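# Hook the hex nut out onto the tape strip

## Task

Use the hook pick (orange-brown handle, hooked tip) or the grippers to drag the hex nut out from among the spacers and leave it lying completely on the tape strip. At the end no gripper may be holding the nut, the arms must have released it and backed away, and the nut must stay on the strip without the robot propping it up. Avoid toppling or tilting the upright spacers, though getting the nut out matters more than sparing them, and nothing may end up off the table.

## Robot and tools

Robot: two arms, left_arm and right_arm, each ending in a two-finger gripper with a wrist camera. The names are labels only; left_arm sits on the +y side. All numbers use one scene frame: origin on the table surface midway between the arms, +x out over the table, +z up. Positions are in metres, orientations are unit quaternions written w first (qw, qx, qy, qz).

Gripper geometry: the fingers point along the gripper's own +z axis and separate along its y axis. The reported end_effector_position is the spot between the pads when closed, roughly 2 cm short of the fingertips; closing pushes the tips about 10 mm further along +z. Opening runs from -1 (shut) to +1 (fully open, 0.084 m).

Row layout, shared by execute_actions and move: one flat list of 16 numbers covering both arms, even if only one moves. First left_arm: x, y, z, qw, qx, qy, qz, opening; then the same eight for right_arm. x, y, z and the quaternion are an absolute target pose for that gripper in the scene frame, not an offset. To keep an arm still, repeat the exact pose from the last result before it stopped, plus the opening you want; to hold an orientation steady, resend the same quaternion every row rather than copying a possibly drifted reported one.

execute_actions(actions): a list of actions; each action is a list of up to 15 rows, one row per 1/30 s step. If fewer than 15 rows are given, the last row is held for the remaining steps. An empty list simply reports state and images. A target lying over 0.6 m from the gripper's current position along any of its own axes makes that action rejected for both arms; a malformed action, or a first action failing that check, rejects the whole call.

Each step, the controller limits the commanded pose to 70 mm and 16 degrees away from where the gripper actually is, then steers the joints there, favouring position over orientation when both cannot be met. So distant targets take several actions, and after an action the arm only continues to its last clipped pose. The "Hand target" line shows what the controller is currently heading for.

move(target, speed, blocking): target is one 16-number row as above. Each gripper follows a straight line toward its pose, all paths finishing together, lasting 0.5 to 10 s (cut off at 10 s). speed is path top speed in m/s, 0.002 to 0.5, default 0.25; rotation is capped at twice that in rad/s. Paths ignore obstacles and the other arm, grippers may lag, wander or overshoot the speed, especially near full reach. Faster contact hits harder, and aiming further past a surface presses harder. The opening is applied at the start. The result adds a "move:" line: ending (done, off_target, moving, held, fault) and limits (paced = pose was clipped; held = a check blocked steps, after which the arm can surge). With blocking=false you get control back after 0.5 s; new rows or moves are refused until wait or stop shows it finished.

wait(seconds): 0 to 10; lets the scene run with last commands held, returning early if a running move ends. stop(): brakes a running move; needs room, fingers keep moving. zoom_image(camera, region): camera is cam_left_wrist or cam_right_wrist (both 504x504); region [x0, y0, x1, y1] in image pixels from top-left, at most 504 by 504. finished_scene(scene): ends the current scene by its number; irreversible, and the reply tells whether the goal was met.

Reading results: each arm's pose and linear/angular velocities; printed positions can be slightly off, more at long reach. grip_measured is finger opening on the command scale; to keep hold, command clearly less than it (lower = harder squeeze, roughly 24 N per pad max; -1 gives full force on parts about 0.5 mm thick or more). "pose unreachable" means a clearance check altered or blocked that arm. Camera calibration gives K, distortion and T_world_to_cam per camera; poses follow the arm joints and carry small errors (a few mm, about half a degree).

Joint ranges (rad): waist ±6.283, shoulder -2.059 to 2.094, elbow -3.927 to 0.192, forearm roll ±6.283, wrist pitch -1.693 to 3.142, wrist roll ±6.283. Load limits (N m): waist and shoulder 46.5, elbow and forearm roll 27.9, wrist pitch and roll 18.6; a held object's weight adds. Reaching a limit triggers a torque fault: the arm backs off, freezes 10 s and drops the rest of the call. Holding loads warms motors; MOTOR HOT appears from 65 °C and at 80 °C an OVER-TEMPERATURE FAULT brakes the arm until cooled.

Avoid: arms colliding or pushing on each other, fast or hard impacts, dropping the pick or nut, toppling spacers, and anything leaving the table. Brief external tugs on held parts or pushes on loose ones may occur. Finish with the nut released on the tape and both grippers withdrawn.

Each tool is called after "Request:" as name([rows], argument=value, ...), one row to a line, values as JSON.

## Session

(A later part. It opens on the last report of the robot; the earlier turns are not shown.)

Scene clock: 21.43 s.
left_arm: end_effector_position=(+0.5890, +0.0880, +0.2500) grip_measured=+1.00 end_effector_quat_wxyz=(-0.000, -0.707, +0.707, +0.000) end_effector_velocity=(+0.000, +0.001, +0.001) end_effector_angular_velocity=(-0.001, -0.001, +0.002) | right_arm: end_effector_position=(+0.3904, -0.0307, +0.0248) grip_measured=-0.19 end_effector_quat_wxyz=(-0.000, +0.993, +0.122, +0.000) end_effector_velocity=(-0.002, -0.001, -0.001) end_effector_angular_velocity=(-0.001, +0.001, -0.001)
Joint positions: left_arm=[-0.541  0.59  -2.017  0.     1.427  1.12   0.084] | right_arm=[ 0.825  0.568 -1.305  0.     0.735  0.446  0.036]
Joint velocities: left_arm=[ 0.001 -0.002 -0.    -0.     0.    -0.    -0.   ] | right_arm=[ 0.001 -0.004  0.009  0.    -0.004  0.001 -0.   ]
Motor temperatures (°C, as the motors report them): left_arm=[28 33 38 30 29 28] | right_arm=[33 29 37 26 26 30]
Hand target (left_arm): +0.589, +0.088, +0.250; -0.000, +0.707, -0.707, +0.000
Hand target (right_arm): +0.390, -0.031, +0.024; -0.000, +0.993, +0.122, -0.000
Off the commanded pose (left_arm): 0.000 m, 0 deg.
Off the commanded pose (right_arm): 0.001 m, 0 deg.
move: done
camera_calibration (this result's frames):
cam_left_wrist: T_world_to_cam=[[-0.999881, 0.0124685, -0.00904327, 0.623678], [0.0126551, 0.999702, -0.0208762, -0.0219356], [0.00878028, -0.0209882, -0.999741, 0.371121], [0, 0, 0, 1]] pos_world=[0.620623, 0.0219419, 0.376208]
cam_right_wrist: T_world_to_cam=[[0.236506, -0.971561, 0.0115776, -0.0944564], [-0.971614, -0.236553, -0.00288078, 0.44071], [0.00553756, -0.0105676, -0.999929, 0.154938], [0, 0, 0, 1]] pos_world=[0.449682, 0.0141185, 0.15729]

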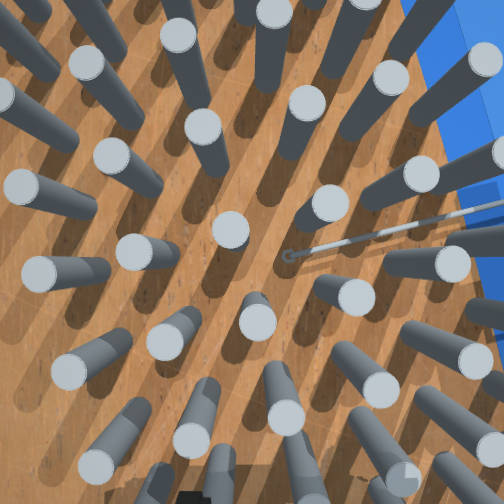

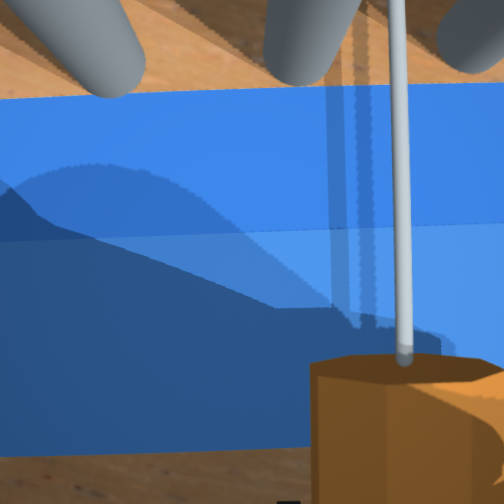

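Request:
move(target=[0.53,0.08,0.27,0,0.707,-0.707,0,1,0.243,-0.067,0.024,0,0.9925,0.122,0,-1], speed=0.04)

Request:
move(target=[0.53,0.08,0.27,0,0.707,-0.707,0,1,0.244,-0.067,0.04,0,0.9925,0.122,0,-1], speed=0.03)

Request:
move(target=[0.53,0.08,0.27,0,0.707,-0.707,0,1,0.16,-0.08,0.035,0,0.9925,0.122,0,-1], speed=0.15)

Request:
move(target=[0.53,0.08,0.27,0,0.707,-0.707,0,1,0.16,-0.08,0.025,0,0.9925,0.122,0,-1], speed=0.03)

Request:
move(target=[0.53,0.08,0.27,0,0.707,-0.707,0,1,0.16,-0.08,0.025,0,0.9925,0.122,0,1])

Request:
move(target=[0.53,0.08,0.27,0,0.707,-0.707,0,1,0.16,-0.08,0.1,0,0.9925,0.122,0,1])

Scene clock: 26.17 s.
left_arm: end_effector_position=(+0.5301, +0.0801, +0.2700) grip_measured=+1.00 end_effector_quat_wxyz=(+0.000, -0.707, +0.707, -0.000) end_effector_velocity=(-0.000, +0.000, +0.001) end_effector_angular_velocity=(-0.000, -0.001, +0.001) | right_arm: end_effector_position=(+0.2431, -0.0666, +0.0239) grip_measured=-0.19 end_effector_quat_wxyz=(-0.000, +0.993, +0.122, -0.000) end_effector_velocity=(-0.001, -0.001, -0.000) end_effector_angular_velocity=(-0.001, +0.000, -0.002)
Joint positions: left_arm=[-0.597  0.371 -1.744  0.     1.373  1.064  0.084] | right_arm=[ 0.979  0.224 -0.751  0.001  0.526  0.599  0.036]
Joint velocities: left_arm=[ 0.    -0.003  0.003 -0.    -0.    -0.     0.   ] | right_arm=[ 0.001 -0.003  0.005 -0.    -0.001  0.003  0.   ]
Motor temperatures (°C, as the motors report them): left_arm=[28 33 38 30 29 28] | right_arm=[33 29 37 26 26 30]
Hand target (left_arm): +0.530, +0.080, +0.270; -0.000, +0.707, -0.707, +0.000
Hand target (right_arm): +0.243, -0.067, +0.024; -0.000, +0.993, +0.122, -0.000
Off the commanded pose (left_arm): 0.000 m, 0 deg.
Off the commanded pose (right_arm): 0.000 m, 0 deg.
move: done
camera_calibration (this result's frames):
cam_left_wrist: T_world_to_cam=[[-0.999879, 0.0126118, -0.00909193, 0.565086], [0.0127996, 0.9997, -0.020899, -0.0129134], [0.00882562, -0.0210128, -0.99974, 0.391462], [0, 0, 0, 1]] pos_world=[0.561728, 0.0140085, 0.396229]
cam_right_wrist: T_world_to_cam=[[0.23676, -0.971502, 0.0113621, -0.0945425], [-0.971558, -0.236795, -0.00186853, 0.289004], [0.00450576, -0.0105965, -0.999934, 0.154708], [0, 0, 0, 1]] pos_world=[0.302471, -0.021774, 0.156312]

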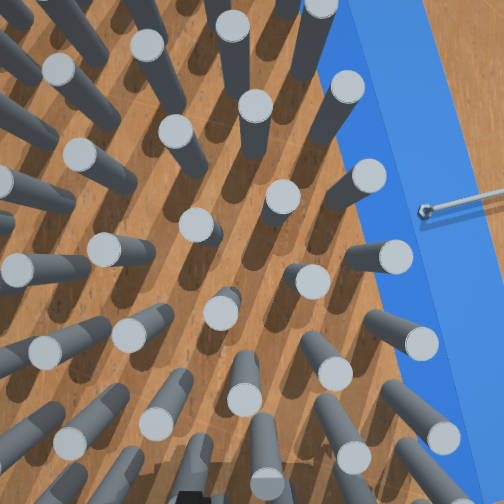

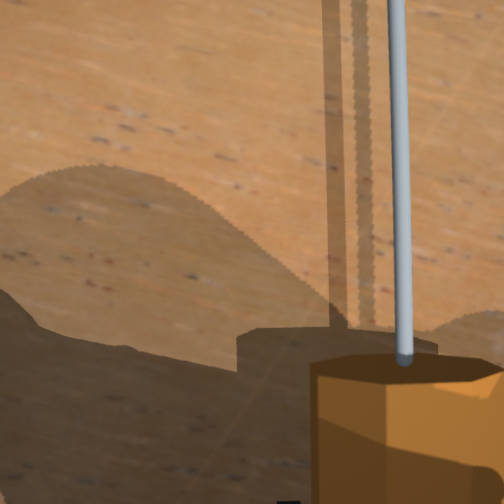

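Scene clock: 27.00 s.
left_arm: end_effector_position=(+0.5300, +0.0800, +0.2700) grip_measured=+1.00 end_effector_quat_wxyz=(+0.000, -0.707, +0.707, -0.000) end_effector_velocity=(-0.000, +0.000, +0.000) end_effector_angular_velocity=(+0.001, +0.000, -0.000) | right_arm: end_effector_position=(+0.2439, -0.0671, +0.0398) grip_measured=-0.19 end_effector_quat_wxyz=(+0.000, +0.993, +0.122, -0.000) end_effector_velocity=(-0.001, -0.001, +0.000) end_effector_angular_velocity=(-0.003, +0.003, -0.000)
Joint positions: left_arm=[-0.597  0.371 -1.744  0.     1.373  1.064  0.084] | right_arm=[ 0.977  0.182 -0.755 -0.     0.573  0.599  0.036]
Joint velocities: left_arm=[-0.    -0.     0.     0.001  0.001  0.     0.   ] | right_arm=[-0.001 -0.003  0.002  0.     0.005 -0.    -0.   ]
Motor temperatures (°C, as the motors report them): left_arm=[28 33 38 30 29 28] | right_arm=[33 29 37 26 26 30]
Hand target (left_arm): +0.530, +0.080, +0.270; -0.000, +0.707, -0.707, +0.000
Hand target (right_arm): +0.244, -0.067, +0.040; +0.000, +0.993, +0.122, +0.000
Off the commanded pose (left_arm): 0.000 m, 0 deg.
Off the commanded pose (right_arm): 0.000 m, 0 deg.
move: done
camera_calibration (this result's frames):
cam_left_wrist: T_world_to_cam=[[-0.999881, 0.0124695, -0.00904374, 0.564967], [0.0126561, 0.999702, -0.0208763, -0.0127754], [0.00878072, -0.0209883, -0.999741, 0.391466], [0, 0, 0, 1]] pos_world=[0.561624, 0.013943, 0.396207]
cam_right_wrist: T_world_to_cam=[[0.23639, -0.97158, 0.0123467, -0.0953562], [-0.971647, -0.23643, -0.00187739, 0.289775], [0.00474318, -0.0115529, -0.999922, 0.170435], [0, 0, 0, 1]] pos_world=[0.303292, -0.0221654, 0.172143]

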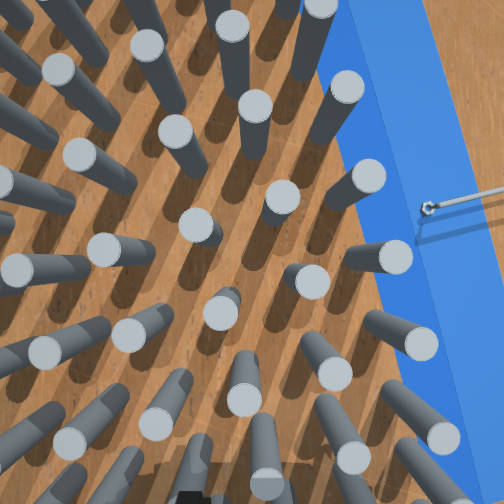

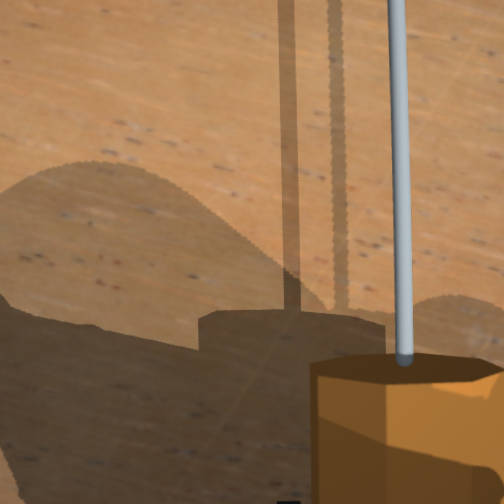

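Scene clock: 28.03 s.
left_arm: end_effector_position=(+0.5300, +0.0800, +0.2700) grip_measured=+1.00 end_effector_quat_wxyz=(-0.000, -0.707, +0.707, -0.000) end_effector_velocity=(+0.000, +0.000, +0.000) end_effector_angular_velocity=(+0.000, -0.001, +0.001) | right_arm: end_effector_position=(+0.1602, -0.0797, +0.0350) grip_measured=-0.19 end_effector_quat_wxyz=(-0.000, +0.993, +0.122, -0.000) end_effector_velocity=(-0.003, -0.001, -0.001) end_effector_angular_velocity=(-0.003, +0.001, +0.000)
Joint positions: left_arm=[-0.597  0.371 -1.744  0.     1.373  1.064  0.084] | right_arm=[ 1.124  0.028 -0.528  0.001  0.5    0.744  0.036]
Joint velocities: left_arm=[ 0.001 -0.001 -0.     0.001 -0.    -0.    -0.   ] | right_arm=[ 0.005 -0.004  0.007 -0.002 -0.     0.006 -0.   ]
Motor temperatures (°C, as the motors report them): left_arm=[28 33 38 30 29 28] | right_arm=[33 29 37 26 26 30]
Hand target (left_arm): +0.530, +0.080, +0.270; -0.000, +0.707, -0.707, +0.000
Hand target (right_arm): +0.160, -0.080, +0.035; -0.000, +0.993, +0.122, -0.000
Off the commanded pose (left_arm): 0.000 m, 0 deg.
Off the commanded pose (right_arm): 0.000 m, 0 deg.
move: done
camera_calibration (this result's frames):
cam_left_wrist: T_world_to_cam=[[-0.999881, 0.0124685, -0.00904335, 0.564965], [0.012655, 0.999702, -0.0208764, -0.0127738], [0.00878036, -0.0209883, -0.999741, 0.391466], [0, 0, 0, 1]] pos_world=[0.561623, 0.0139419, 0.396208]
cam_right_wrist: T_world_to_cam=[[0.23633, -0.971606, 0.0114166, -0.0876921], [-0.971661, -0.236368, -0.00207387, 0.20547], [0.00471349, -0.0106029, -0.999933, 0.166025], [0, 0, 0, 1]] pos_world=[0.219589, -0.0348751, 0.167441]

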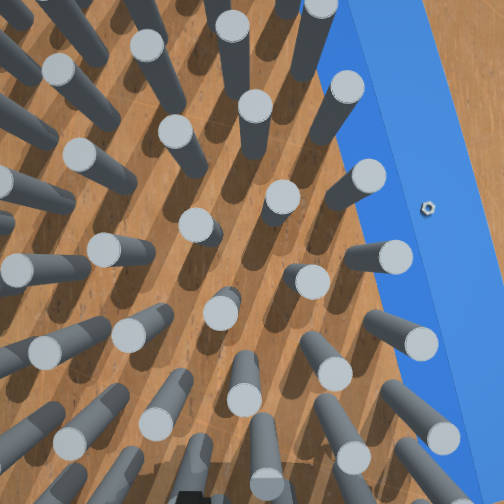

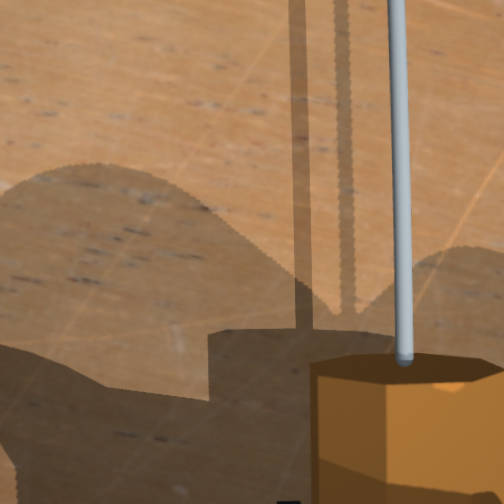

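Scene clock: 28.77 s.
left_arm: end_effector_position=(+0.5300, +0.0800, +0.2700) grip_measured=+1.00 end_effector_quat_wxyz=(+0.000, -0.707, +0.707, +0.000) end_effector_velocity=(+0.000, -0.000, +0.000) end_effector_angular_velocity=(-0.000, -0.001, -0.000) | right_arm: end_effector_position=(+0.1600, -0.0800, +0.0251) grip_measured=-0.19 end_effector_quat_wxyz=(-0.000, +0.993, +0.122, -0.000) end_effector_velocity=(+0.001, +0.002, -0.000) end_effector_angular_velocity=(+0.004, -0.003, -0.001)
Joint positions: left_arm=[-0.597  0.371 -1.744  0.     1.373  1.064  0.084] | right_arm=[ 1.124  0.059 -0.525  0.     0.466  0.745  0.036]
Joint velocities: left_arm=[-0.    -0.001 -0.     0.001 -0.001 -0.    -0.   ] | right_arm=[-0.001  0.004 -0.002  0.    -0.007  0.     0.   ]
Motor temperatures (°C, as the motors report them): left_arm=[28 33 38 30 29 28] | right_arm=[33 29 37 26 26 30]
Hand target (left_arm): +0.530, +0.080, +0.270; -0.000, +0.707, -0.707, -0.000
Hand target (right_arm): +0.160, -0.080, +0.025; -0.000, +0.993, +0.122, -0.000
Off the commanded pose (left_arm): 0.000 m, 0 deg.
Off the commanded pose (right_arm): 0.000 m, 0 deg.
move: done
camera_calibration (this result's frames):
cam_left_wrist: T_world_to_cam=[[-0.999881, 0.0124685, -0.0090433, 0.564965], [0.0126551, 0.999702, -0.0208761, -0.0127739], [0.00878031, -0.0209881, -0.999741, 0.391466], [0, 0, 0, 1]] pos_world=[0.561623, 0.0139419, 0.396208]
cam_right_wrist: T_world_to_cam=[[0.236484, -0.971561, 0.0119879, -0.0878098], [-0.971623, -0.236524, -0.00206885, 0.205173], [0.00484544, -0.0111585, -0.999926, 0.156067], [0, 0, 0, 1]] pos_world=[0.219361, -0.0350426, 0.157533]

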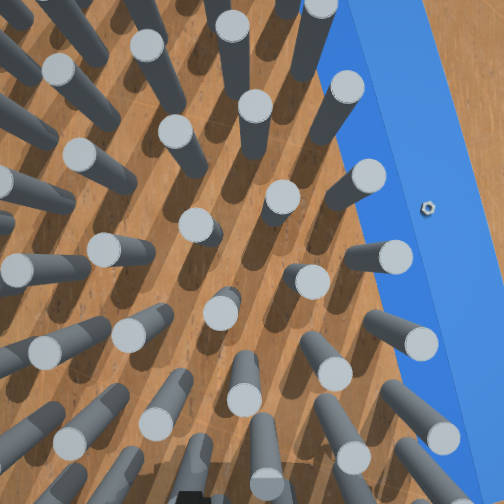

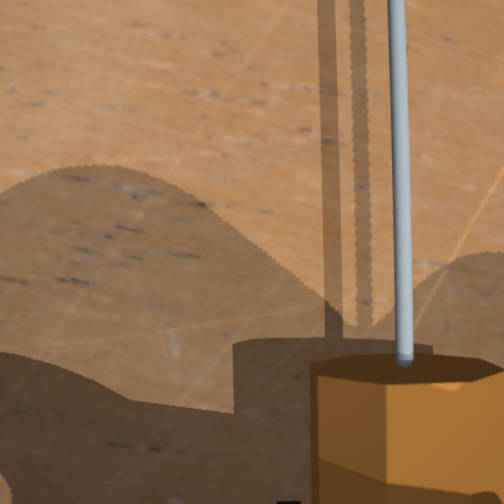

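Scene clock: 29.47 s.
left_arm: end_effector_position=(+0.5300, +0.0800, +0.2700) grip_measured=+1.00 end_effector_quat_wxyz=(-0.000, -0.707, +0.707, +0.000) end_effector_velocity=(+0.000, -0.001, +0.000) end_effector_angular_velocity=(-0.001, -0.000, -0.000) | right_arm: end_effector_position=(+0.1600, -0.0800, +0.0250) grip_measured=+1.00 end_effector_quat_wxyz=(-0.000, +0.993, +0.122, +0.000) end_effector_velocity=(+0.000, +0.000, +0.000) end_effector_angular_velocity=(+0.001, -0.001, -0.000)
Joint positions: left_arm=[-0.597  0.371 -1.744  0.     1.373  1.064  0.084] | right_arm=[ 1.124  0.06  -0.525  0.     0.465  0.745  0.084]
Joint velocities: left_arm=[-0.     0.    -0.    -0.001 -0.001  0.     0.   ] | right_arm=[-0.     0.    -0.001 -0.     0.     0.    -0.   ]
Motor temperatures (°C, as the motors report them): left_arm=[28 33 38 30 29 28] | right_arm=[33 29 37 26 26 30]
Hand target (left_arm): +0.530, +0.080, +0.270; +0.000, +0.707, -0.707, -0.000
Hand target (right_arm): +0.160, -0.080, +0.025; -0.000, +0.993, +0.122, -0.000
Off the commanded pose (left_arm): 0.000 m, 0 deg.
Off the commanded pose (right_arm): 0.000 m, 0 deg.
move: done
camera_calibration (this result's frames):
cam_left_wrist: T_world_to_cam=[[-0.999881, 0.0124685, -0.00904326, 0.564965], [0.0126551, 0.999702, -0.0208762, -0.0127739], [0.00878027, -0.0209882, -0.999741, 0.391466], [0, 0, 0, 1]] pos_world=[0.561623, 0.0139419, 0.396208]
cam_right_wrist: T_world_to_cam=[[0.236449, -0.971569, 0.0120519, -0.0878371], [-0.971631, -0.236491, -0.00212522, 0.205174], [0.00491496, -0.0112075, -0.999925, 0.155928], [0, 0, 0, 1]] pos_world=[0.219356, -0.0350705, 0.157411]

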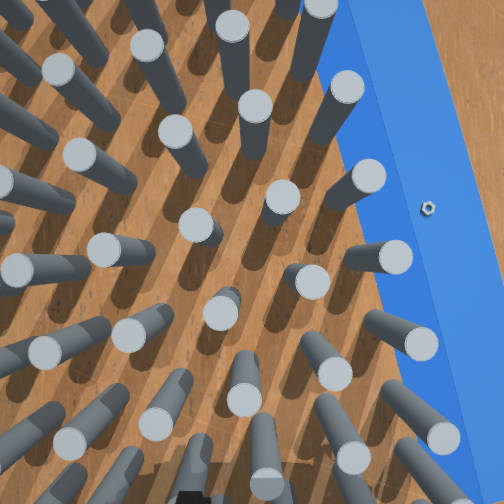

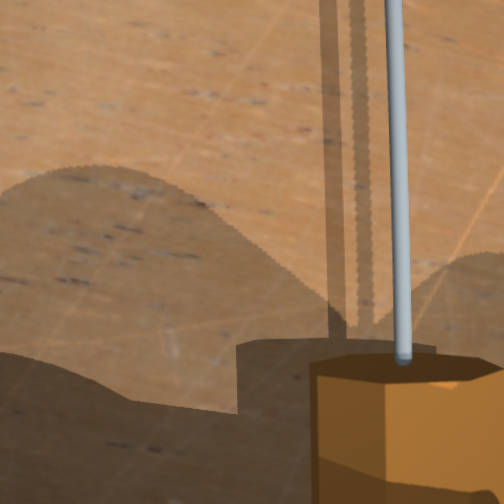

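Scene clock: 30.37 s.
left_arm: end_effector_position=(+0.5300, +0.0800, +0.2700) grip_measured=+1.00 end_effector_quat_wxyz=(-0.000, -0.707, +0.707, -0.000) end_effector_velocity=(+0.000, +0.001, -0.001) end_effector_angular_velocity=(+0.001, +0.002, +0.001) | right_arm: end_effector_position=(+0.1599, -0.0805, +0.0996) grip_measured=+1.00 end_effector_quat_wxyz=(+0.001, +0.993, +0.122, -0.000) end_effector_velocity=(+0.001, +0.001, +0.004) end_effector_angular_velocity=(+0.004, -0.002, -0.000)
Joint positions: left_arm=[-0.597  0.371 -1.744  0.     1.373  1.064  0.084] | right_arm=[ 1.124 -0.158 -0.567 -0.001  0.725  0.746  0.084]
Joint velocities: left_arm=[ 0.002  0.001  0.    -0.     0.     0.001 -0.   ] | right_arm=[-0.    -0.008 -0.006  0.     0.009  0.    -0.   ]
Motor temperatures (°C, as the motors report them): left_arm=[28 33 38 30 29 28] | right_arm=[33 29 37 26 26 30]
Hand target (left_arm): +0.530, +0.080, +0.270; -0.000, +0.707, -0.707, +0.000
Hand target (right_arm): +0.160, -0.080, +0.100; +0.000, +0.993, +0.122, +0.000
Off the commanded pose (left_arm): 0.000 m, 0 deg.
Off the commanded pose (right_arm): 0.001 m, 0 deg.
move: done
camera_calibration (this result's frames):
cam_left_wrist: T_world_to_cam=[[-0.999881, 0.0124687, -0.00904333, 0.564965], [0.0126553, 0.999702, -0.0208763, -0.0127739], [0.00878034, -0.0209883, -0.999741, 0.391466], [0, 0, 0, 1]] pos_world=[0.561623, 0.0139419, 0.396208]
cam_right_wrist: T_world_to_cam=[[0.236076, -0.971645, 0.0132078, -0.0892361], [-0.971723, -0.236118, -0.00169396, 0.205114], [0.00476454, -0.0124345, -0.999911, 0.2304], [0, 0, 0, 1]] pos_world=[0.219282, -0.0354098, 0.231905]

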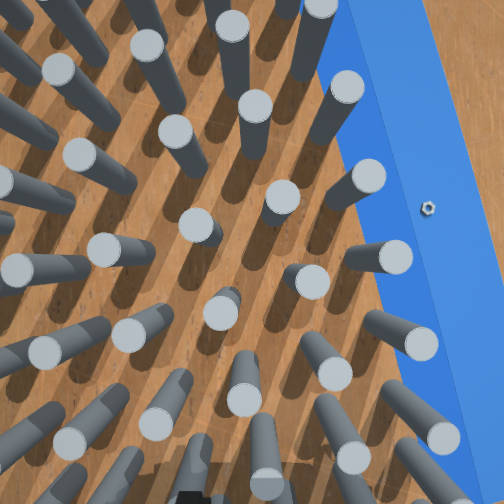

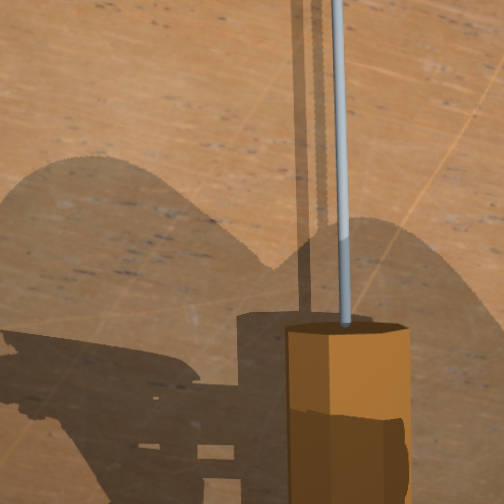

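Request:
finished_scene(scene=2)

The scene is finished: the task was done.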